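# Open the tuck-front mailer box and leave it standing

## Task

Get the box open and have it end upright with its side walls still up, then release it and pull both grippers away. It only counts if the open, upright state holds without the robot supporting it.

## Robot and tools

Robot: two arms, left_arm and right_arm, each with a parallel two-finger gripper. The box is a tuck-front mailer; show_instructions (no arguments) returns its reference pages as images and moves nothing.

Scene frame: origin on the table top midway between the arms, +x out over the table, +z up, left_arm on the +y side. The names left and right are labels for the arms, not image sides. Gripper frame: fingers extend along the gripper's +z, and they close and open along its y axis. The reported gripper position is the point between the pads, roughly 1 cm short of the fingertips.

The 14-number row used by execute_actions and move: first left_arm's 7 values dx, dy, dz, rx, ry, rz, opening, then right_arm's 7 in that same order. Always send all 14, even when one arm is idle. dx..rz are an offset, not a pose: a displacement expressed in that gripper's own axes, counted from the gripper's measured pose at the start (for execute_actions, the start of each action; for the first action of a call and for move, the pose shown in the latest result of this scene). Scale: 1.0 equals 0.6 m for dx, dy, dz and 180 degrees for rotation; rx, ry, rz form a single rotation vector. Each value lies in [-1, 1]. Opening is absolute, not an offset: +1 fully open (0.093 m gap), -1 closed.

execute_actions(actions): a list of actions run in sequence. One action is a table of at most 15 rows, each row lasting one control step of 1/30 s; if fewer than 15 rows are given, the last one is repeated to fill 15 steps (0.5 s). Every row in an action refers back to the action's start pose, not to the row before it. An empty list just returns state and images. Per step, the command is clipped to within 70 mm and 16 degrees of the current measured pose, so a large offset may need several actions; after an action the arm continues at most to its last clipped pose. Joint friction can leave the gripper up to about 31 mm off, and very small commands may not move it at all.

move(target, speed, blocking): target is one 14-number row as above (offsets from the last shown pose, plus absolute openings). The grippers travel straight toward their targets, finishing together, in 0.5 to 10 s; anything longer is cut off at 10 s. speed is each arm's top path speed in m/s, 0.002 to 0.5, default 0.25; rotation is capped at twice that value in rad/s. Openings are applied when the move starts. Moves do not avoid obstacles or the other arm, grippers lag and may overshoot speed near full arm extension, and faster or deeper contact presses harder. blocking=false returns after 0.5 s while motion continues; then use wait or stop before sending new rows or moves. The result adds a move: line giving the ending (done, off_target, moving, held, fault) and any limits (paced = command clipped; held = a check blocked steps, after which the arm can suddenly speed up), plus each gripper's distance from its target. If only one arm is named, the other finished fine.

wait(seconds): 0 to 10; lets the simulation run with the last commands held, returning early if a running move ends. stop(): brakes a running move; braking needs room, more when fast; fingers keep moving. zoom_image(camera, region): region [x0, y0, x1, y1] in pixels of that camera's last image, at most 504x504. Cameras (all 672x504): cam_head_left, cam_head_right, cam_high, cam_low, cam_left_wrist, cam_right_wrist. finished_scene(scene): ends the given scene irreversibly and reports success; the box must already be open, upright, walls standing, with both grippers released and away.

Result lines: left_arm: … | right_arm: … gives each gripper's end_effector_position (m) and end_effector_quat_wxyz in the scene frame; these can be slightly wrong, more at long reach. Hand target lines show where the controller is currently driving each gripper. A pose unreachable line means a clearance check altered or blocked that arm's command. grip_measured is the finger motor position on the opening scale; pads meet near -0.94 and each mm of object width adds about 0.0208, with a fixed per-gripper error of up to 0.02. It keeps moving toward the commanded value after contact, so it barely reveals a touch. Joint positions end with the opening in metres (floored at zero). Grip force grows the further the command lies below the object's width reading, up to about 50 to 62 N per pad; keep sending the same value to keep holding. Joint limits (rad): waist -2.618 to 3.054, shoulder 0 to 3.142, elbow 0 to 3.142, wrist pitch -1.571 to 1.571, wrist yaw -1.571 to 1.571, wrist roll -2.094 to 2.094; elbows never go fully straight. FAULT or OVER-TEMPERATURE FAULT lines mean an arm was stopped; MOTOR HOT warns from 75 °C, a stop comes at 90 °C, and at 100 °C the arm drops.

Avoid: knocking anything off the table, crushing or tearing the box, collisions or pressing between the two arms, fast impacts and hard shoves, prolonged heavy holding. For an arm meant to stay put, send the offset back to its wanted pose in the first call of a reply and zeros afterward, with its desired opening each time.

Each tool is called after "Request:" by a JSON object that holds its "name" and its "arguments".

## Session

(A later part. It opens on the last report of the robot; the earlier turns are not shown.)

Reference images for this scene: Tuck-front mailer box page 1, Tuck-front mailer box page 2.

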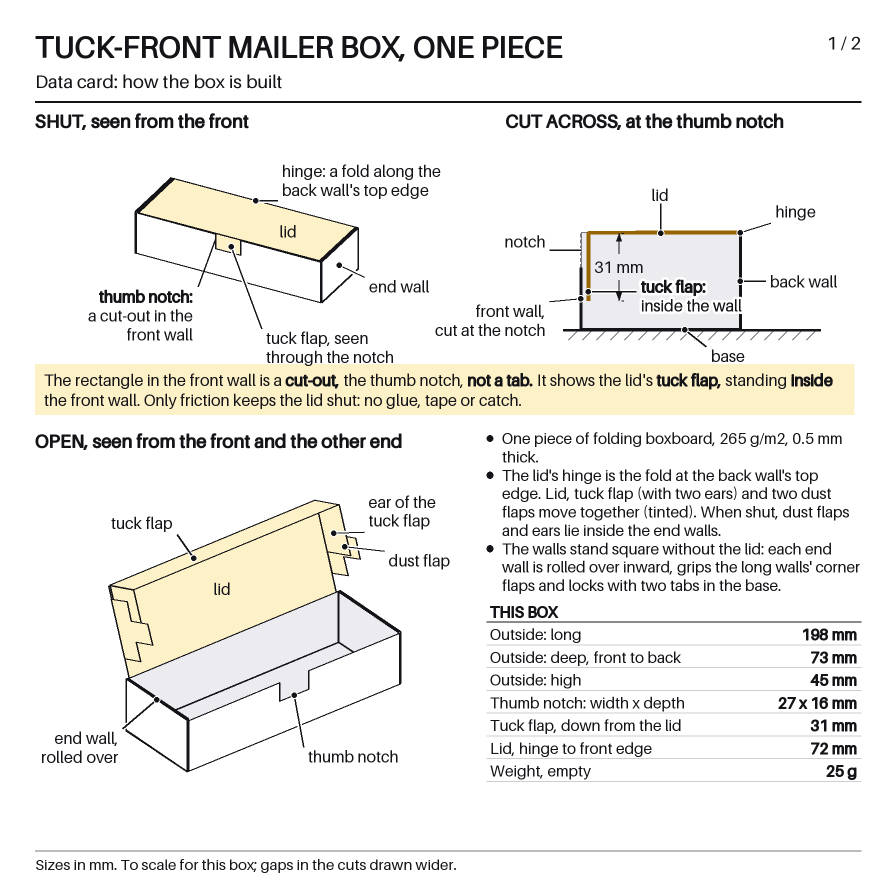

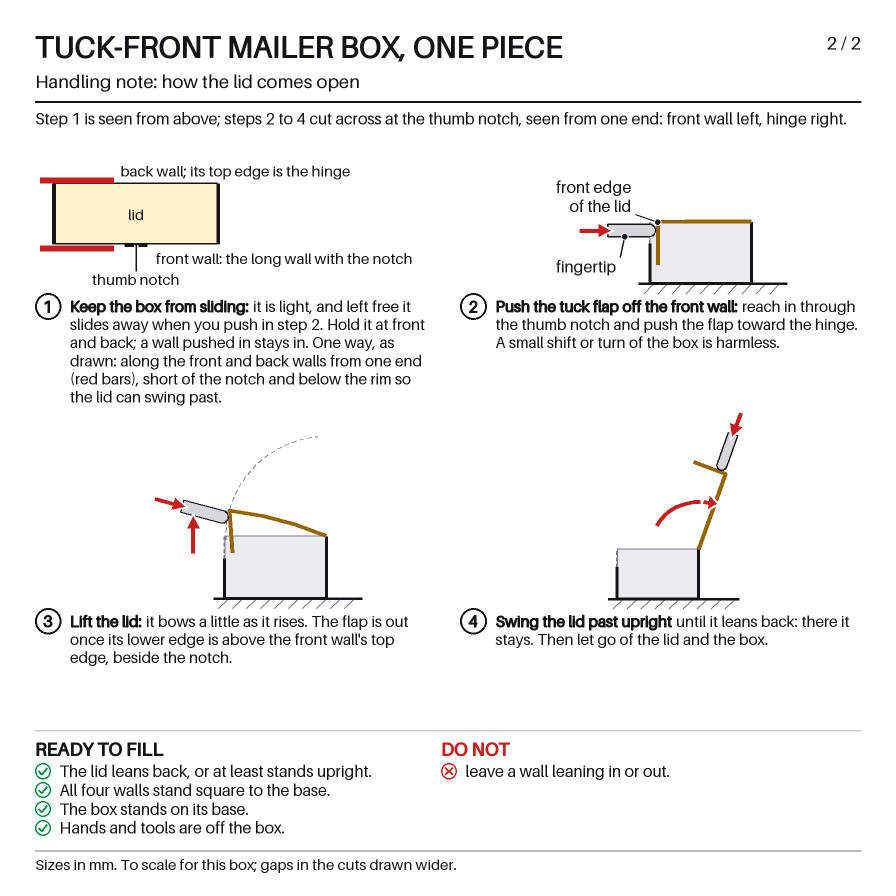

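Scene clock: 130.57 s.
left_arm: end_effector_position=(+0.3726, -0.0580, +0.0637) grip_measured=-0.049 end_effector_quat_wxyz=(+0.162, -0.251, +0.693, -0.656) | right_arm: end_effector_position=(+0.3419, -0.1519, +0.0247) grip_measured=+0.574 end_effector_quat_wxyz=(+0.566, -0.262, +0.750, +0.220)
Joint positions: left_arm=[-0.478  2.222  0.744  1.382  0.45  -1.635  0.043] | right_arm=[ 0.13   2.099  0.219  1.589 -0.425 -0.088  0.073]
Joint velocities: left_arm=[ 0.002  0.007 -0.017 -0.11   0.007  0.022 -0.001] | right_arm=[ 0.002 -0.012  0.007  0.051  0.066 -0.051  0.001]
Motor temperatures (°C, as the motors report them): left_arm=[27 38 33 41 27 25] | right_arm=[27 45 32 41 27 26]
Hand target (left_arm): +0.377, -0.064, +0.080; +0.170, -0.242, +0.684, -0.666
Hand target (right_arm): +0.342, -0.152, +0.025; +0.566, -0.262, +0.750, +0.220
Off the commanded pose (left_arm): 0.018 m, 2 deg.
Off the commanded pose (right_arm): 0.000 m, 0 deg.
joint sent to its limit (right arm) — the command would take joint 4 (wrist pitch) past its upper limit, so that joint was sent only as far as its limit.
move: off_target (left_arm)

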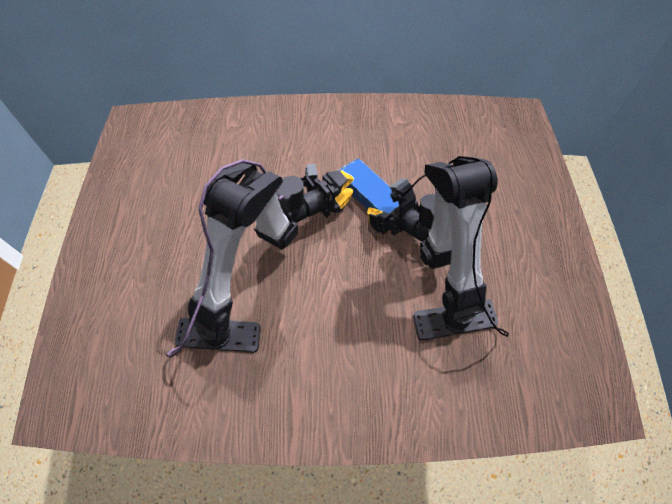

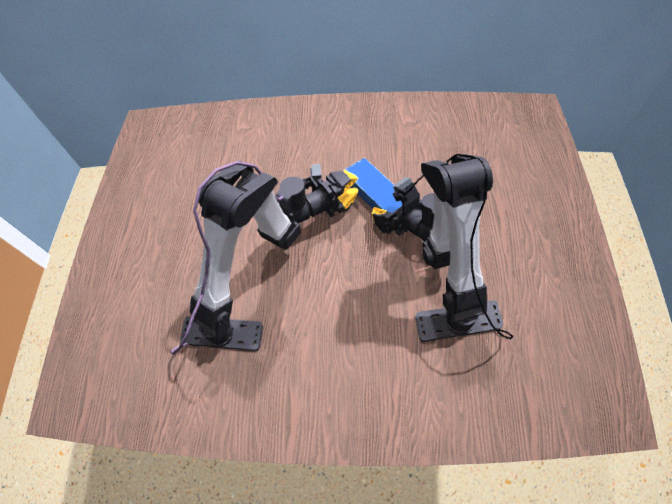

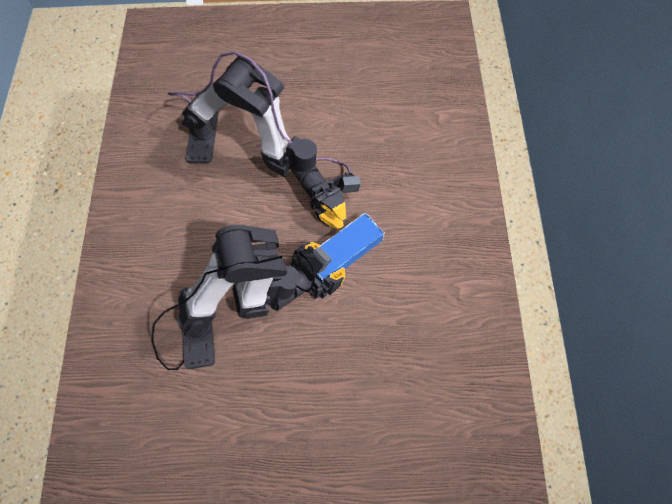

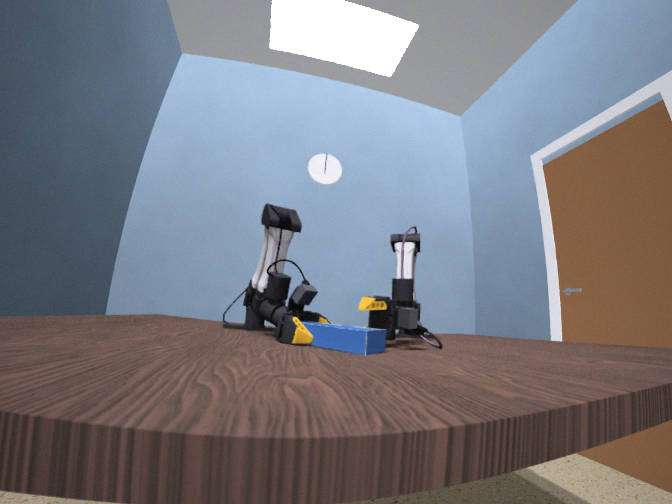

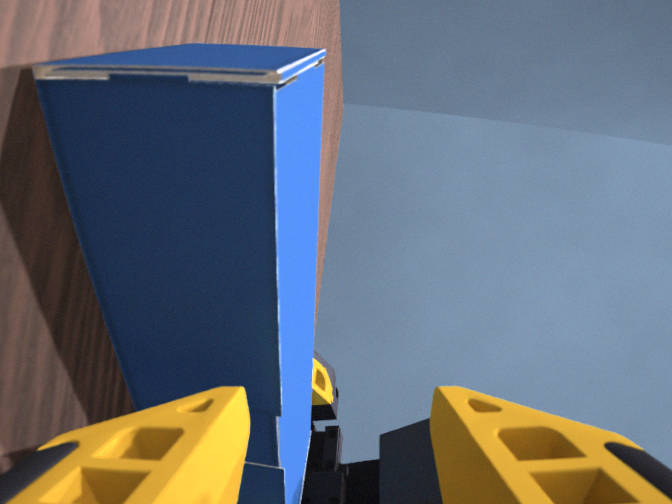

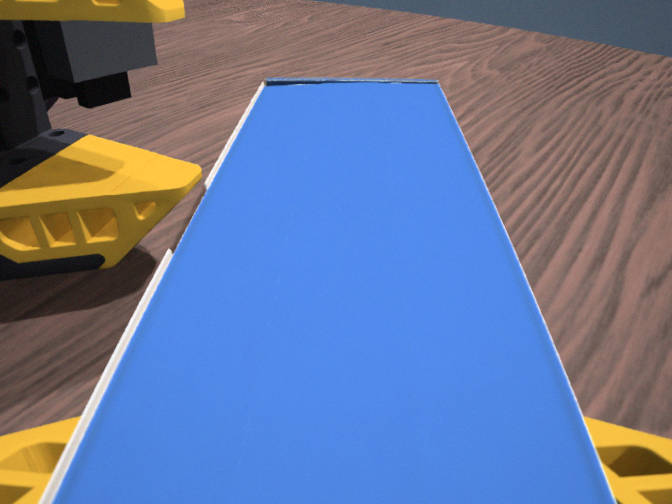

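Overshot along the box; shift +x while approaching.

Request:
{"name": "move", "arguments": {"target": [0.04,-0.02,0.035,0,0,0,-0.05,0,0,0,0,0,0,0.57], "speed": 0.02}}

Scene clock: 137.10 s.
left_arm: end_effector_position=(+0.3578, -0.0784, +0.0499) grip_measured=-0.049 end_effector_quat_wxyz=(+0.152, -0.262, +0.709, -0.637) | right_arm: end_effector_position=(+0.3419, -0.1519, +0.0247) grip_measured=+0.574 end_effector_quat_wxyz=(+0.566, -0.262, +0.750, +0.220)
Joint positions: left_arm=[-0.554  2.222  0.744  1.324  0.373 -1.635  0.043] | right_arm=[ 0.13   2.099  0.219  1.589 -0.425 -0.088  0.073]
Joint velocities: left_arm=[-0.012  0.007 -0.022 -0.051 -0.051 -0.022  0.   ] | right_arm=[-0.007 -0.002  0.002  0.037  0.081 -0.007 -0.001]
Motor temperatures (°C, as the motors report them): left_arm=[27 39 33 41 27 25] | right_arm=[27 45 32 41 27 26]
Hand target (left_arm): +0.365, -0.088, +0.076; +0.162, -0.251, +0.693, -0.656
Hand target (right_arm): +0.342, -0.152, +0.025; +0.566, -0.262, +0.750, +0.220
Off the commanded pose (left_arm): 0.030 m, 3 deg.
Off the commanded pose (right_arm): 0.000 m, 0 deg.
joint sent to its limit (right arm) — the command would take joint 4 (wrist pitch) past its upper limit, so that joint was sent only as far as its limit.
move: off_target (left_arm)

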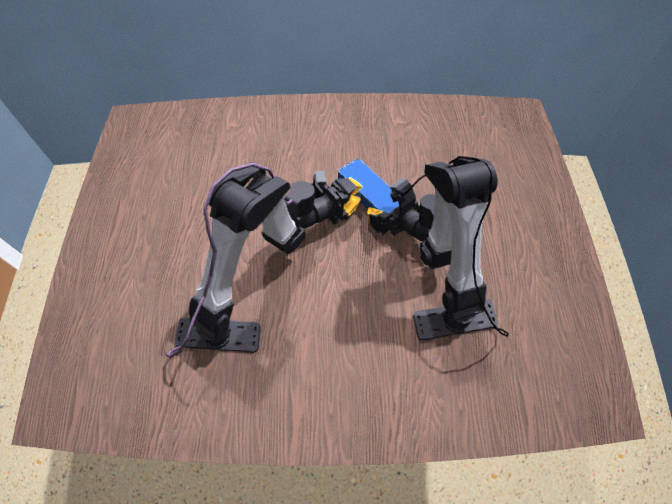

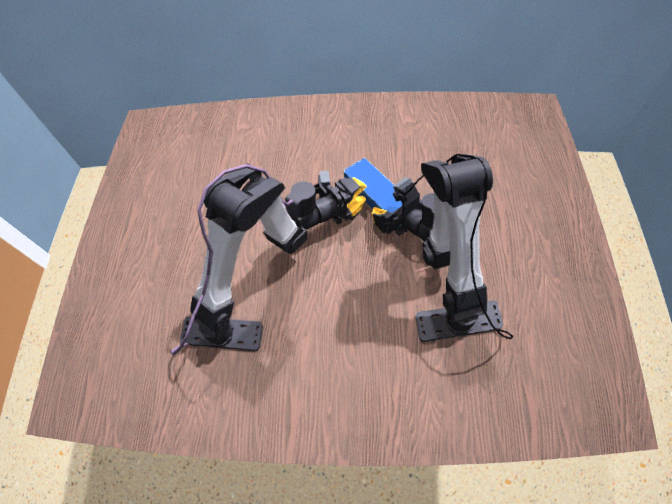

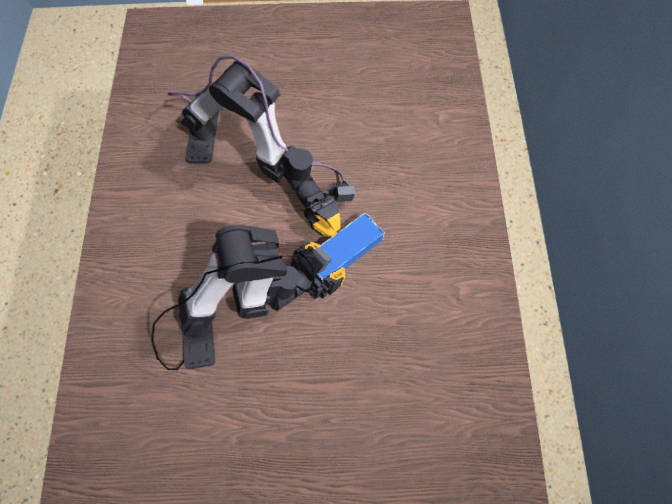

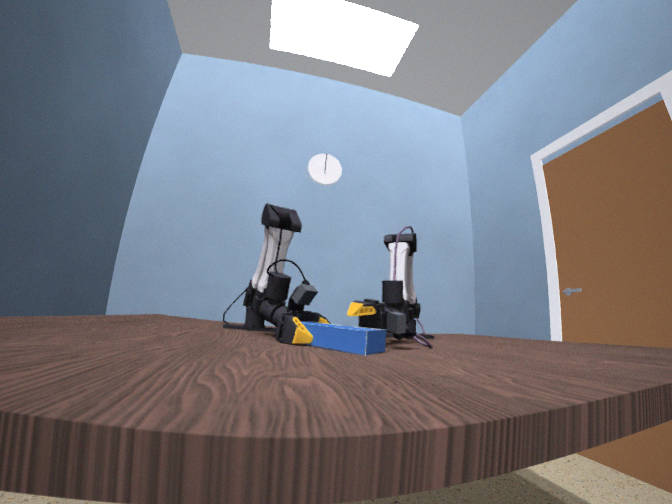

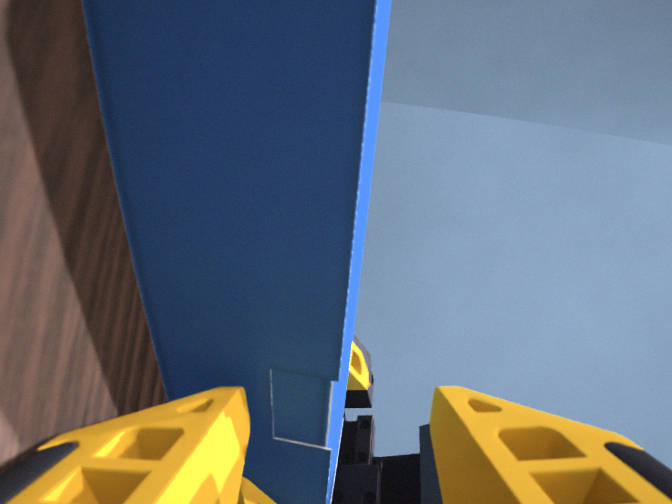

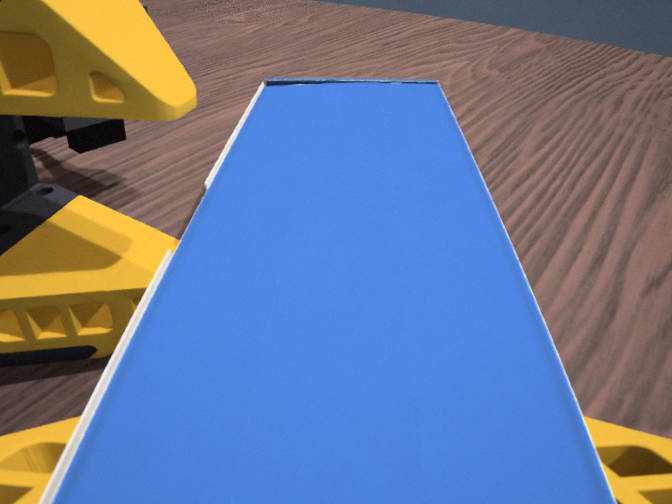

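Request:
{"name": "move", "arguments": {"target": [-0.01,-0.09,0.0,0,0,0,0.5,0,0,0,0,0,0,0.57], "speed": 0.02}}

Scene clock: 141.63 s.
left_arm: end_effector_position=(+0.3630, -0.0779, +0.0852) grip_measured=+0.498 end_effector_quat_wxyz=(+0.142, -0.269, +0.717, -0.627) | right_arm: end_effector_position=(+0.3419, -0.1519, +0.0247) grip_measured=+0.574 end_effector_quat_wxyz=(+0.566, -0.262, +0.750, +0.220)
Joint positions: left_arm=[-0.542  2.055  0.764  1.103  0.389 -1.635  0.069] | right_arm=[ 0.13   2.099  0.219  1.589 -0.425 -0.088  0.073]
Joint velocities: left_arm=[-0.002 -0.002 -0.017  0.007  0.037  0.007  0.   ] | right_arm=[ 0.017 -0.012 -0.002  0.051  0.066  0.022  0.   ]
Motor temperatures (°C, as the motors report them): left_arm=[27 39 34 41 27 25] | right_arm=[27 44 32 41 27 26]
Hand target (left_arm): +0.371, -0.078, +0.102; +0.152, -0.262, +0.709, -0.637
Hand target (right_arm): +0.342, -0.152, +0.025; +0.566, -0.262, +0.750, +0.220
Off the commanded pose (left_arm): 0.019 m, 2 deg.
Off the commanded pose (right_arm): 0.000 m, 0 deg.
joint sent to its limit (right arm) — the command would take joint 4 (wrist pitch) past its upper limit, so that joint was sent only as far as its limit.
move: off_target (left_arm)

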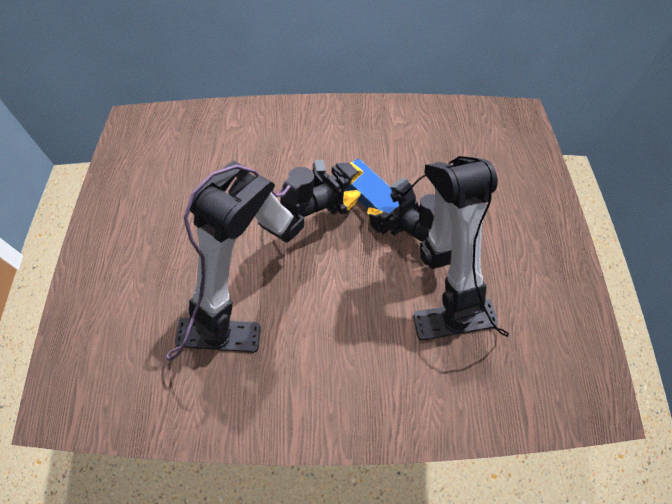

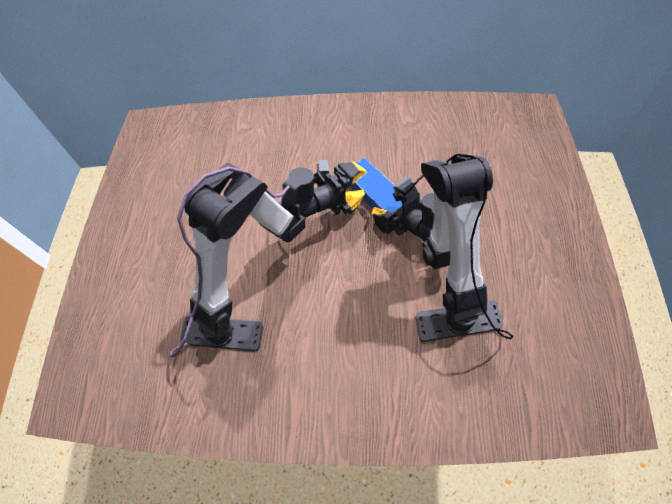

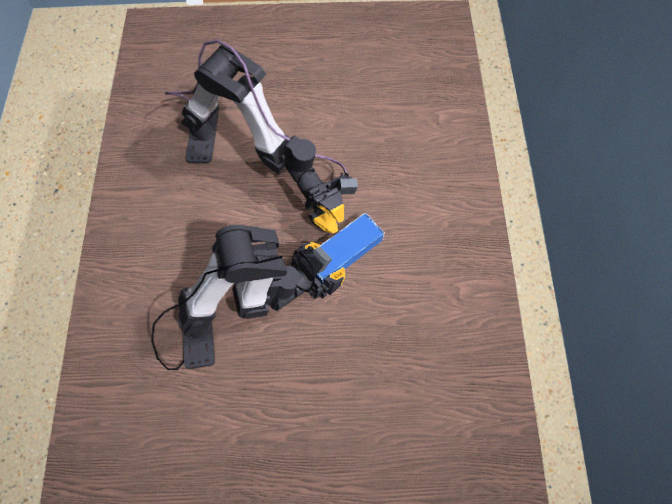

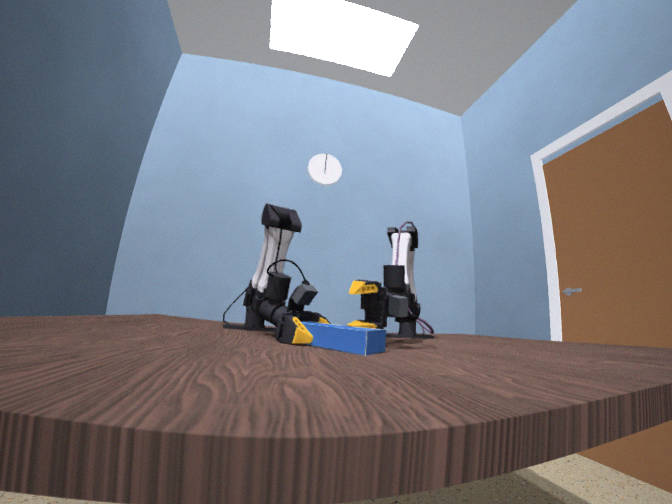

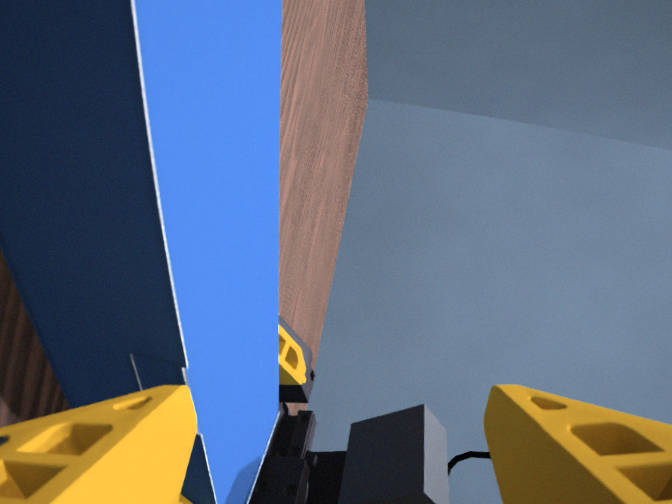

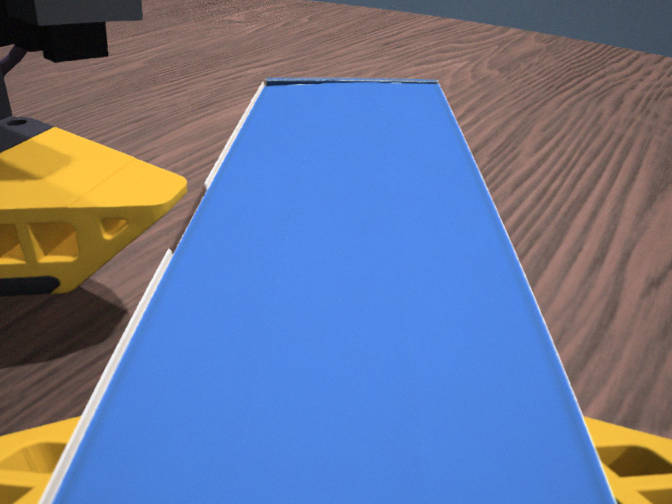

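Good. Open to 0.9, then press in.

Request:
{"name": "move", "arguments": {"target": [0,-0.025,0.03,0,0,0,0.9,0,0,0,0,0,0,0.57], "speed": 0.015}}

Scene clock: 144.87 s.
left_arm: end_effector_position=(+0.3724, -0.0846, +0.0865) grip_measured=+0.898 end_effector_quat_wxyz=(+0.139, -0.277, +0.723, -0.617) | right_arm: end_effector_position=(+0.3434, -0.1538, +0.0244) grip_measured=+0.574 end_effector_quat_wxyz=(+0.568, -0.258, +0.752, +0.215)
Joint positions: left_arm=[-0.546  2.055  0.821  1.018  0.378 -1.635  0.088] | right_arm=[ 0.13   2.099  0.219  1.589 -0.411 -0.088  0.073]
Joint velocities: left_arm=[-0.002  0.007 -0.017 -0.037  0.007  0.007 -0.   ] | right_arm=[-0.022 -0.002 -0.012  0.022 -0.066 -0.022 -0.002]
Motor temperatures (°C, as the motors report them): left_arm=[27 39 34 41 27 25] | right_arm=[27 44 32 41 27 26]
Hand target (left_arm): +0.375, -0.094, +0.097; +0.142, -0.269, +0.717, -0.627
Hand target (right_arm): +0.342, -0.152, +0.025; +0.566, -0.262, +0.750, +0.220
Off the commanded pose (left_arm): 0.014 m, 2 deg.
Off the commanded pose (right_arm): 0.002 m, 1 deg.
joint sent to its limit (right arm) — the command would take joint 4 (wrist pitch) past its upper limit, so that joint was sent only as far as its limit.
move: off_target (left_arm)

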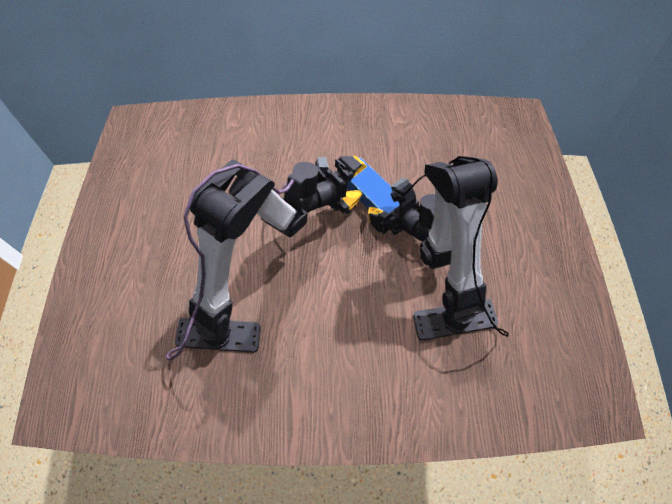

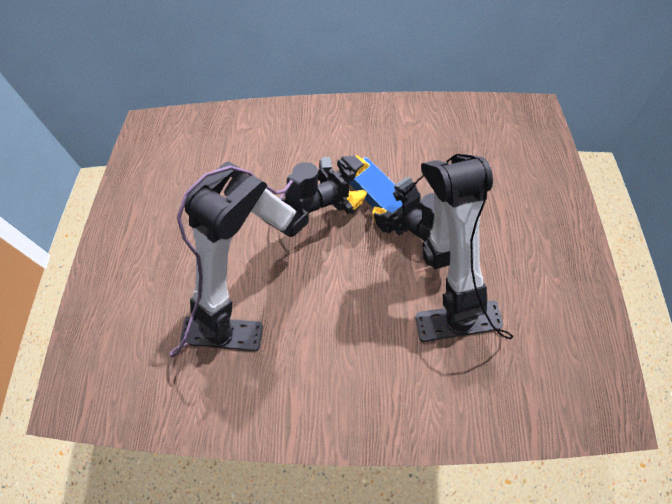

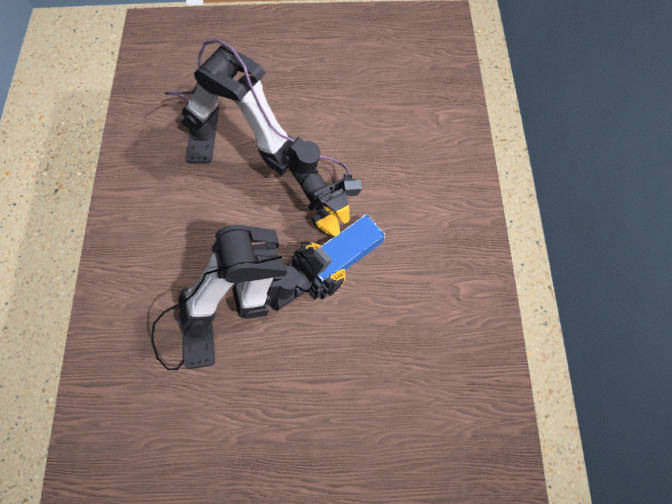

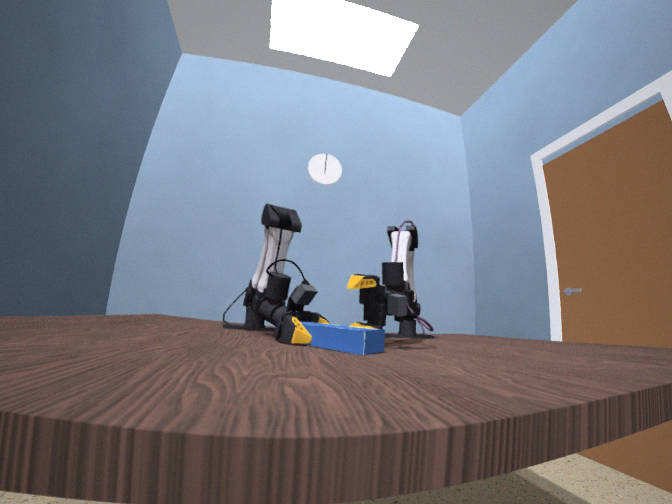

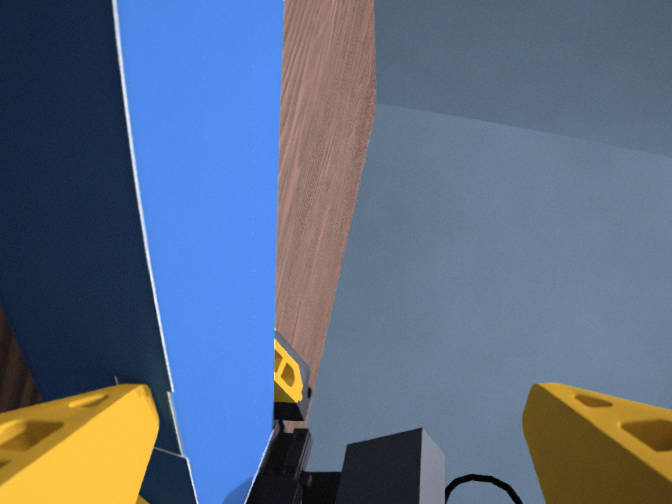

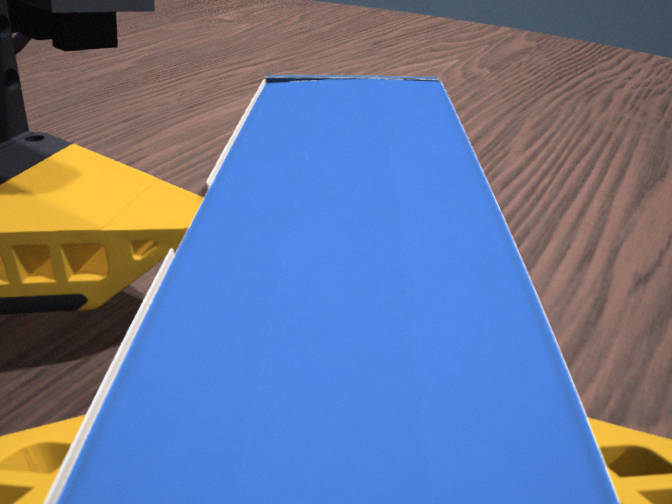

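Engaged. Close gradually.

Request:
{"name": "execute_actions", "arguments": {"actions": [[[0.01,-0.015,0.02,0,0,0,0.8,0,0.01,0,-0.02,0,0,0.57]],[[0.01,-0.015,0.02,0,0,0,0.7,0,0.01,0,-0.02,0,0,0.57]],[[0.01,-0.015,0.02,0,0,0,0.6,0,0.01,0,-0.02,0,0,0.57]],[[0.01,-0.015,0.02,0,0,0,0.5,0,0.01,0,-0.02,0,0,0.57]]]}}

Scene clock: 151.73 s.
left_arm: end_effector_position=(+0.3760, -0.1013, +0.0784) grip_measured=+0.502 end_effector_quat_wxyz=(+0.134, -0.299, +0.742, -0.585) | right_arm: end_effector_position=(+0.3460, -0.1687, +0.0262) grip_measured=+0.574 end_effector_quat_wxyz=(+0.568, -0.256, +0.749, +0.227)
Joint positions: left_arm=[-0.59   2.055  0.901  0.856  0.31  -1.635  0.069] | right_arm=[ 0.044  2.099  0.219  1.588 -0.509 -0.095  0.073]
Joint velocities: left_arm=[ 0.002 -0.002 -0.012 -0.007 -0.007 -0.007 -0.   ] | right_arm=[-0.012  0.007  0.022 -0.007  0.051 -0.022  0.   ]
Motor temperatures (°C, as the motors report them): left_arm=[27 39 34 41 27 25] | right_arm=[27 44 32 41 27 26]
Hand target (left_arm): +0.379, -0.111, +0.087; +0.135, -0.294, +0.737, -0.593
Hand target (right_arm): +0.341, -0.160, +0.026; +0.560, -0.274, +0.742, +0.247
Off the commanded pose (left_arm): 0.013 m, 1 deg.
Off the commanded pose (right_arm): 0.010 m, 3 deg.

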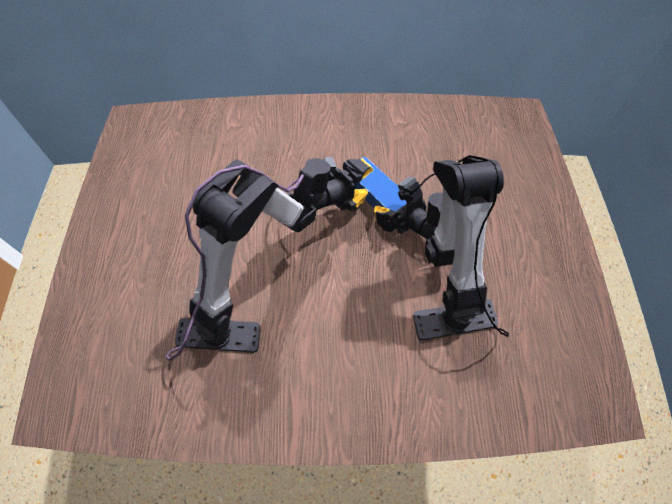

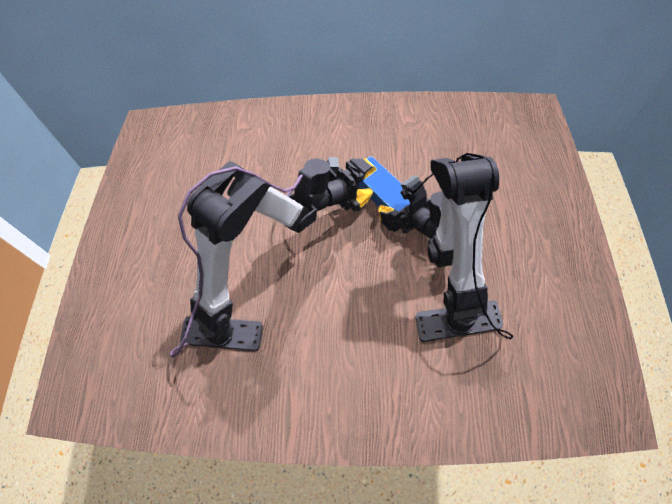

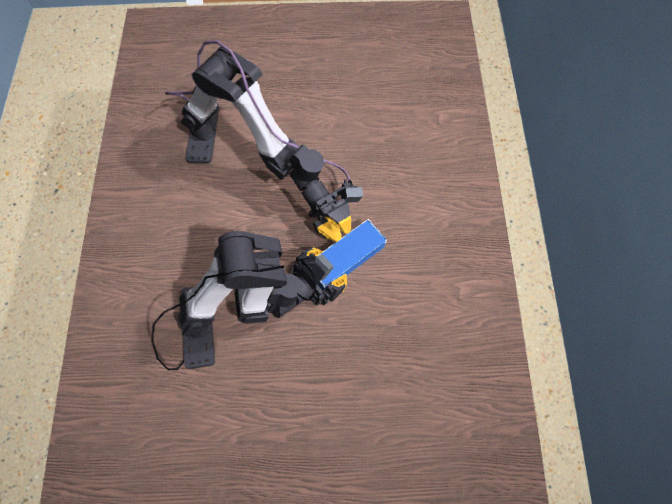

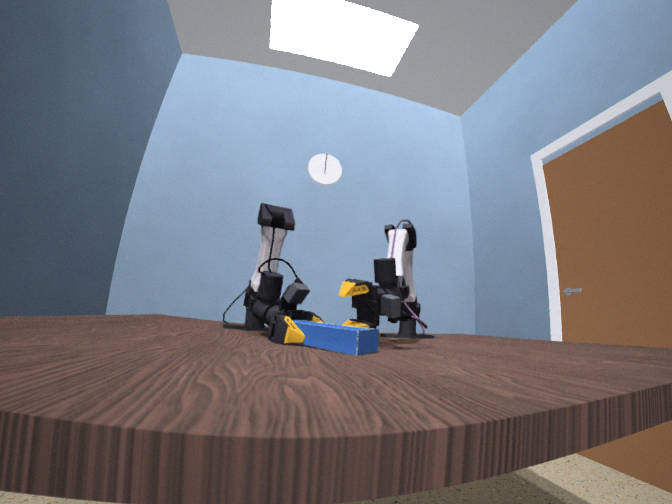

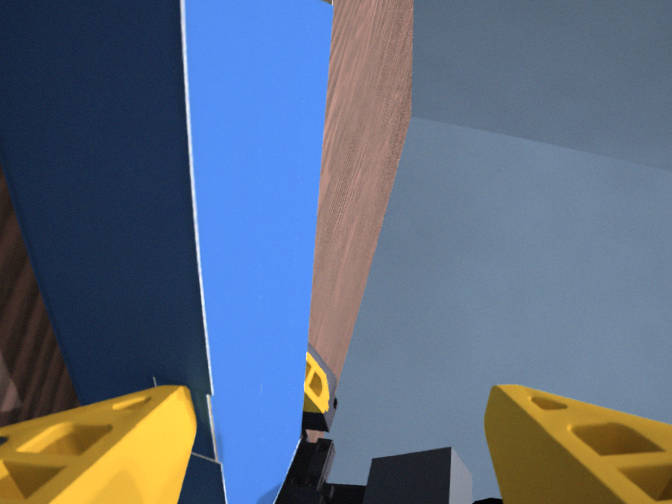

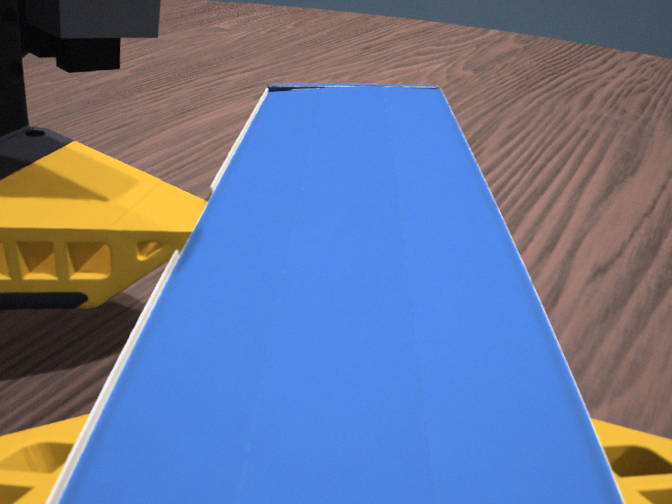

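Request:
{"name": "execute_actions", "arguments": {"actions": [[[0,-0.03,0.02,0,0,0,0.45,0,0.02,0,-0.02,0,0,0.57],[0,-0.035,0.02,0,0,0,0.45,0,0.02,0,-0.02,0,0,0.57],[0,-0.04,0.02,0,0,0,0.4,0,0.02,0,-0.02,0,0,0.57],[0,-0.045,0.02,0,0,0,0.4,0,0.02,0,-0.02,0,0,0.57],[0,-0.05,0.02,0,0,0,0.35,0,0.02,0,-0.02,0,0,0.57]],[[0,-0.05,0.015,0,0,0,0.25,0,0.015,0,-0.02,0,0,0.57]],[[0,-0.05,0.015,0,0,0,0.15,0,0.015,0,-0.02,0,0,0.57]],[[0,-0.05,0.015,0,0,0,0.05,0,0.015,0,-0.02,0,0,0.57]]]}}

Scene clock: 157.10 s.
left_arm: end_effector_position=(+0.4076, -0.1286, +0.1015) grip_measured=+0.052 end_effector_quat_wxyz=(+0.087, -0.328, +0.782, -0.523) | right_arm: end_effector_position=(+0.3489, -0.1798, +0.0272) grip_measured=+0.573 end_effector_quat_wxyz=(+0.570, -0.247, +0.750, +0.227)
Joint positions: left_arm=[-0.59   2.059  1.245  0.333  0.329 -1.636  0.048] | right_arm=[-0.004  2.099  0.219  1.588 -0.546 -0.094  0.073]
Joint velocities: left_arm=[-0.002  0.007 -0.007 -0.081 -0.022  0.007 -0.   ] | right_arm=[-0.002  0.002 -0.017 -0.007 -0.095 -0.007  0.   ]
Motor temperatures (°C, as the motors report them): left_arm=[27 40 35 42 27 25] | right_arm=[27 44 31 41 27 26]
Hand target (left_arm): +0.410, -0.132, +0.100; +0.086, -0.330, +0.783, -0.520
Hand target (right_arm): +0.347, -0.176, +0.026; +0.566, -0.254, +0.749, +0.234
Off the commanded pose (left_arm): 0.004 m, 0 deg.
Off the commanded pose (right_arm): 0.004 m, 1 deg.

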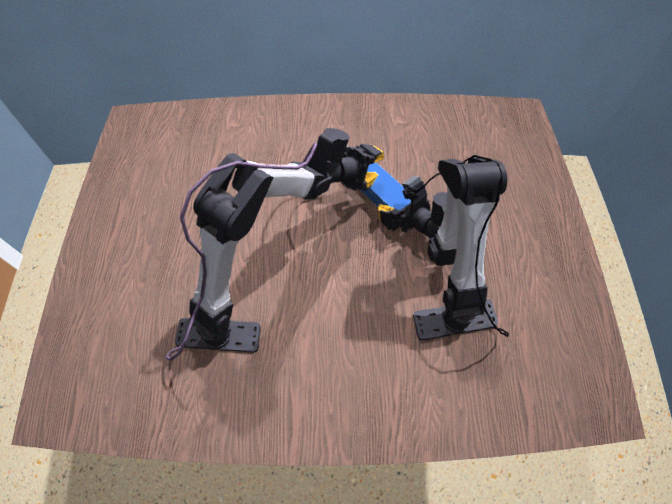

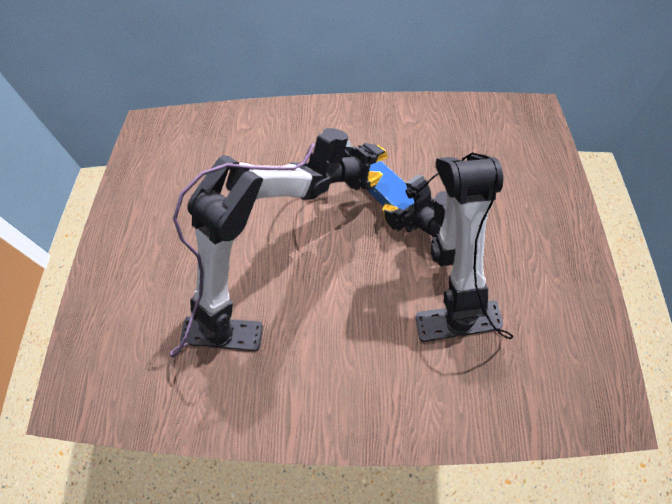

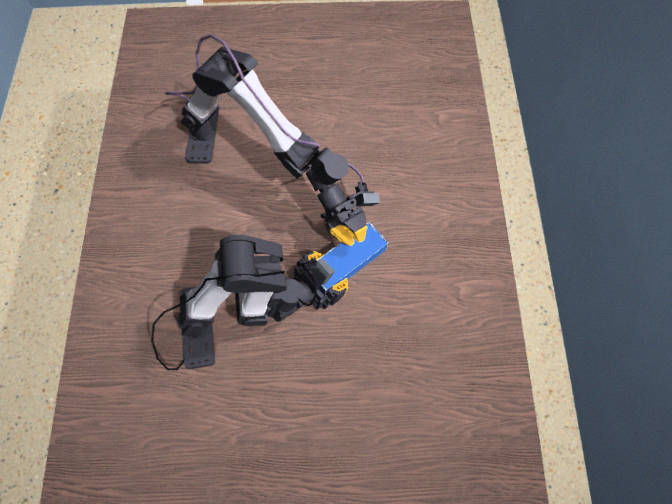

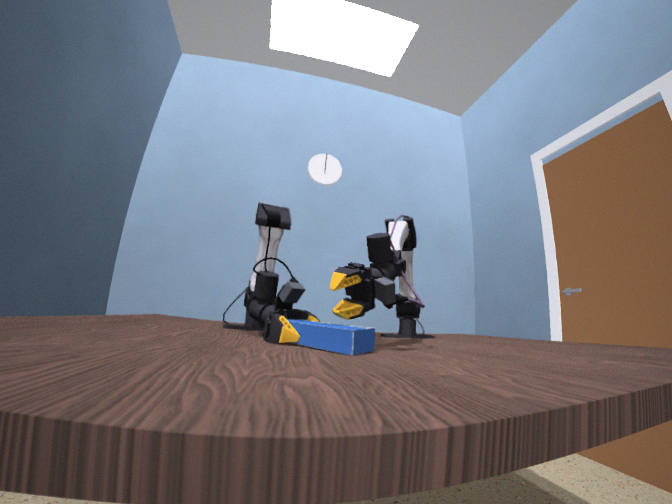

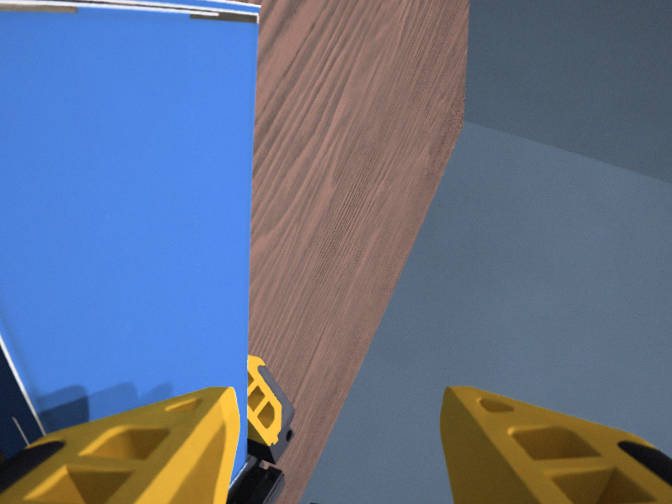

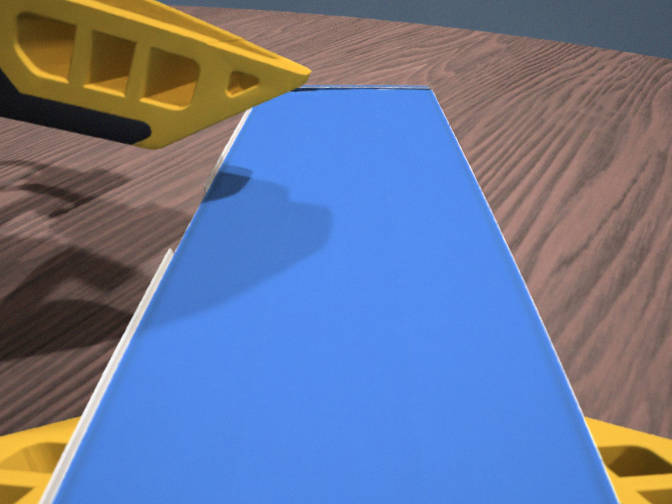

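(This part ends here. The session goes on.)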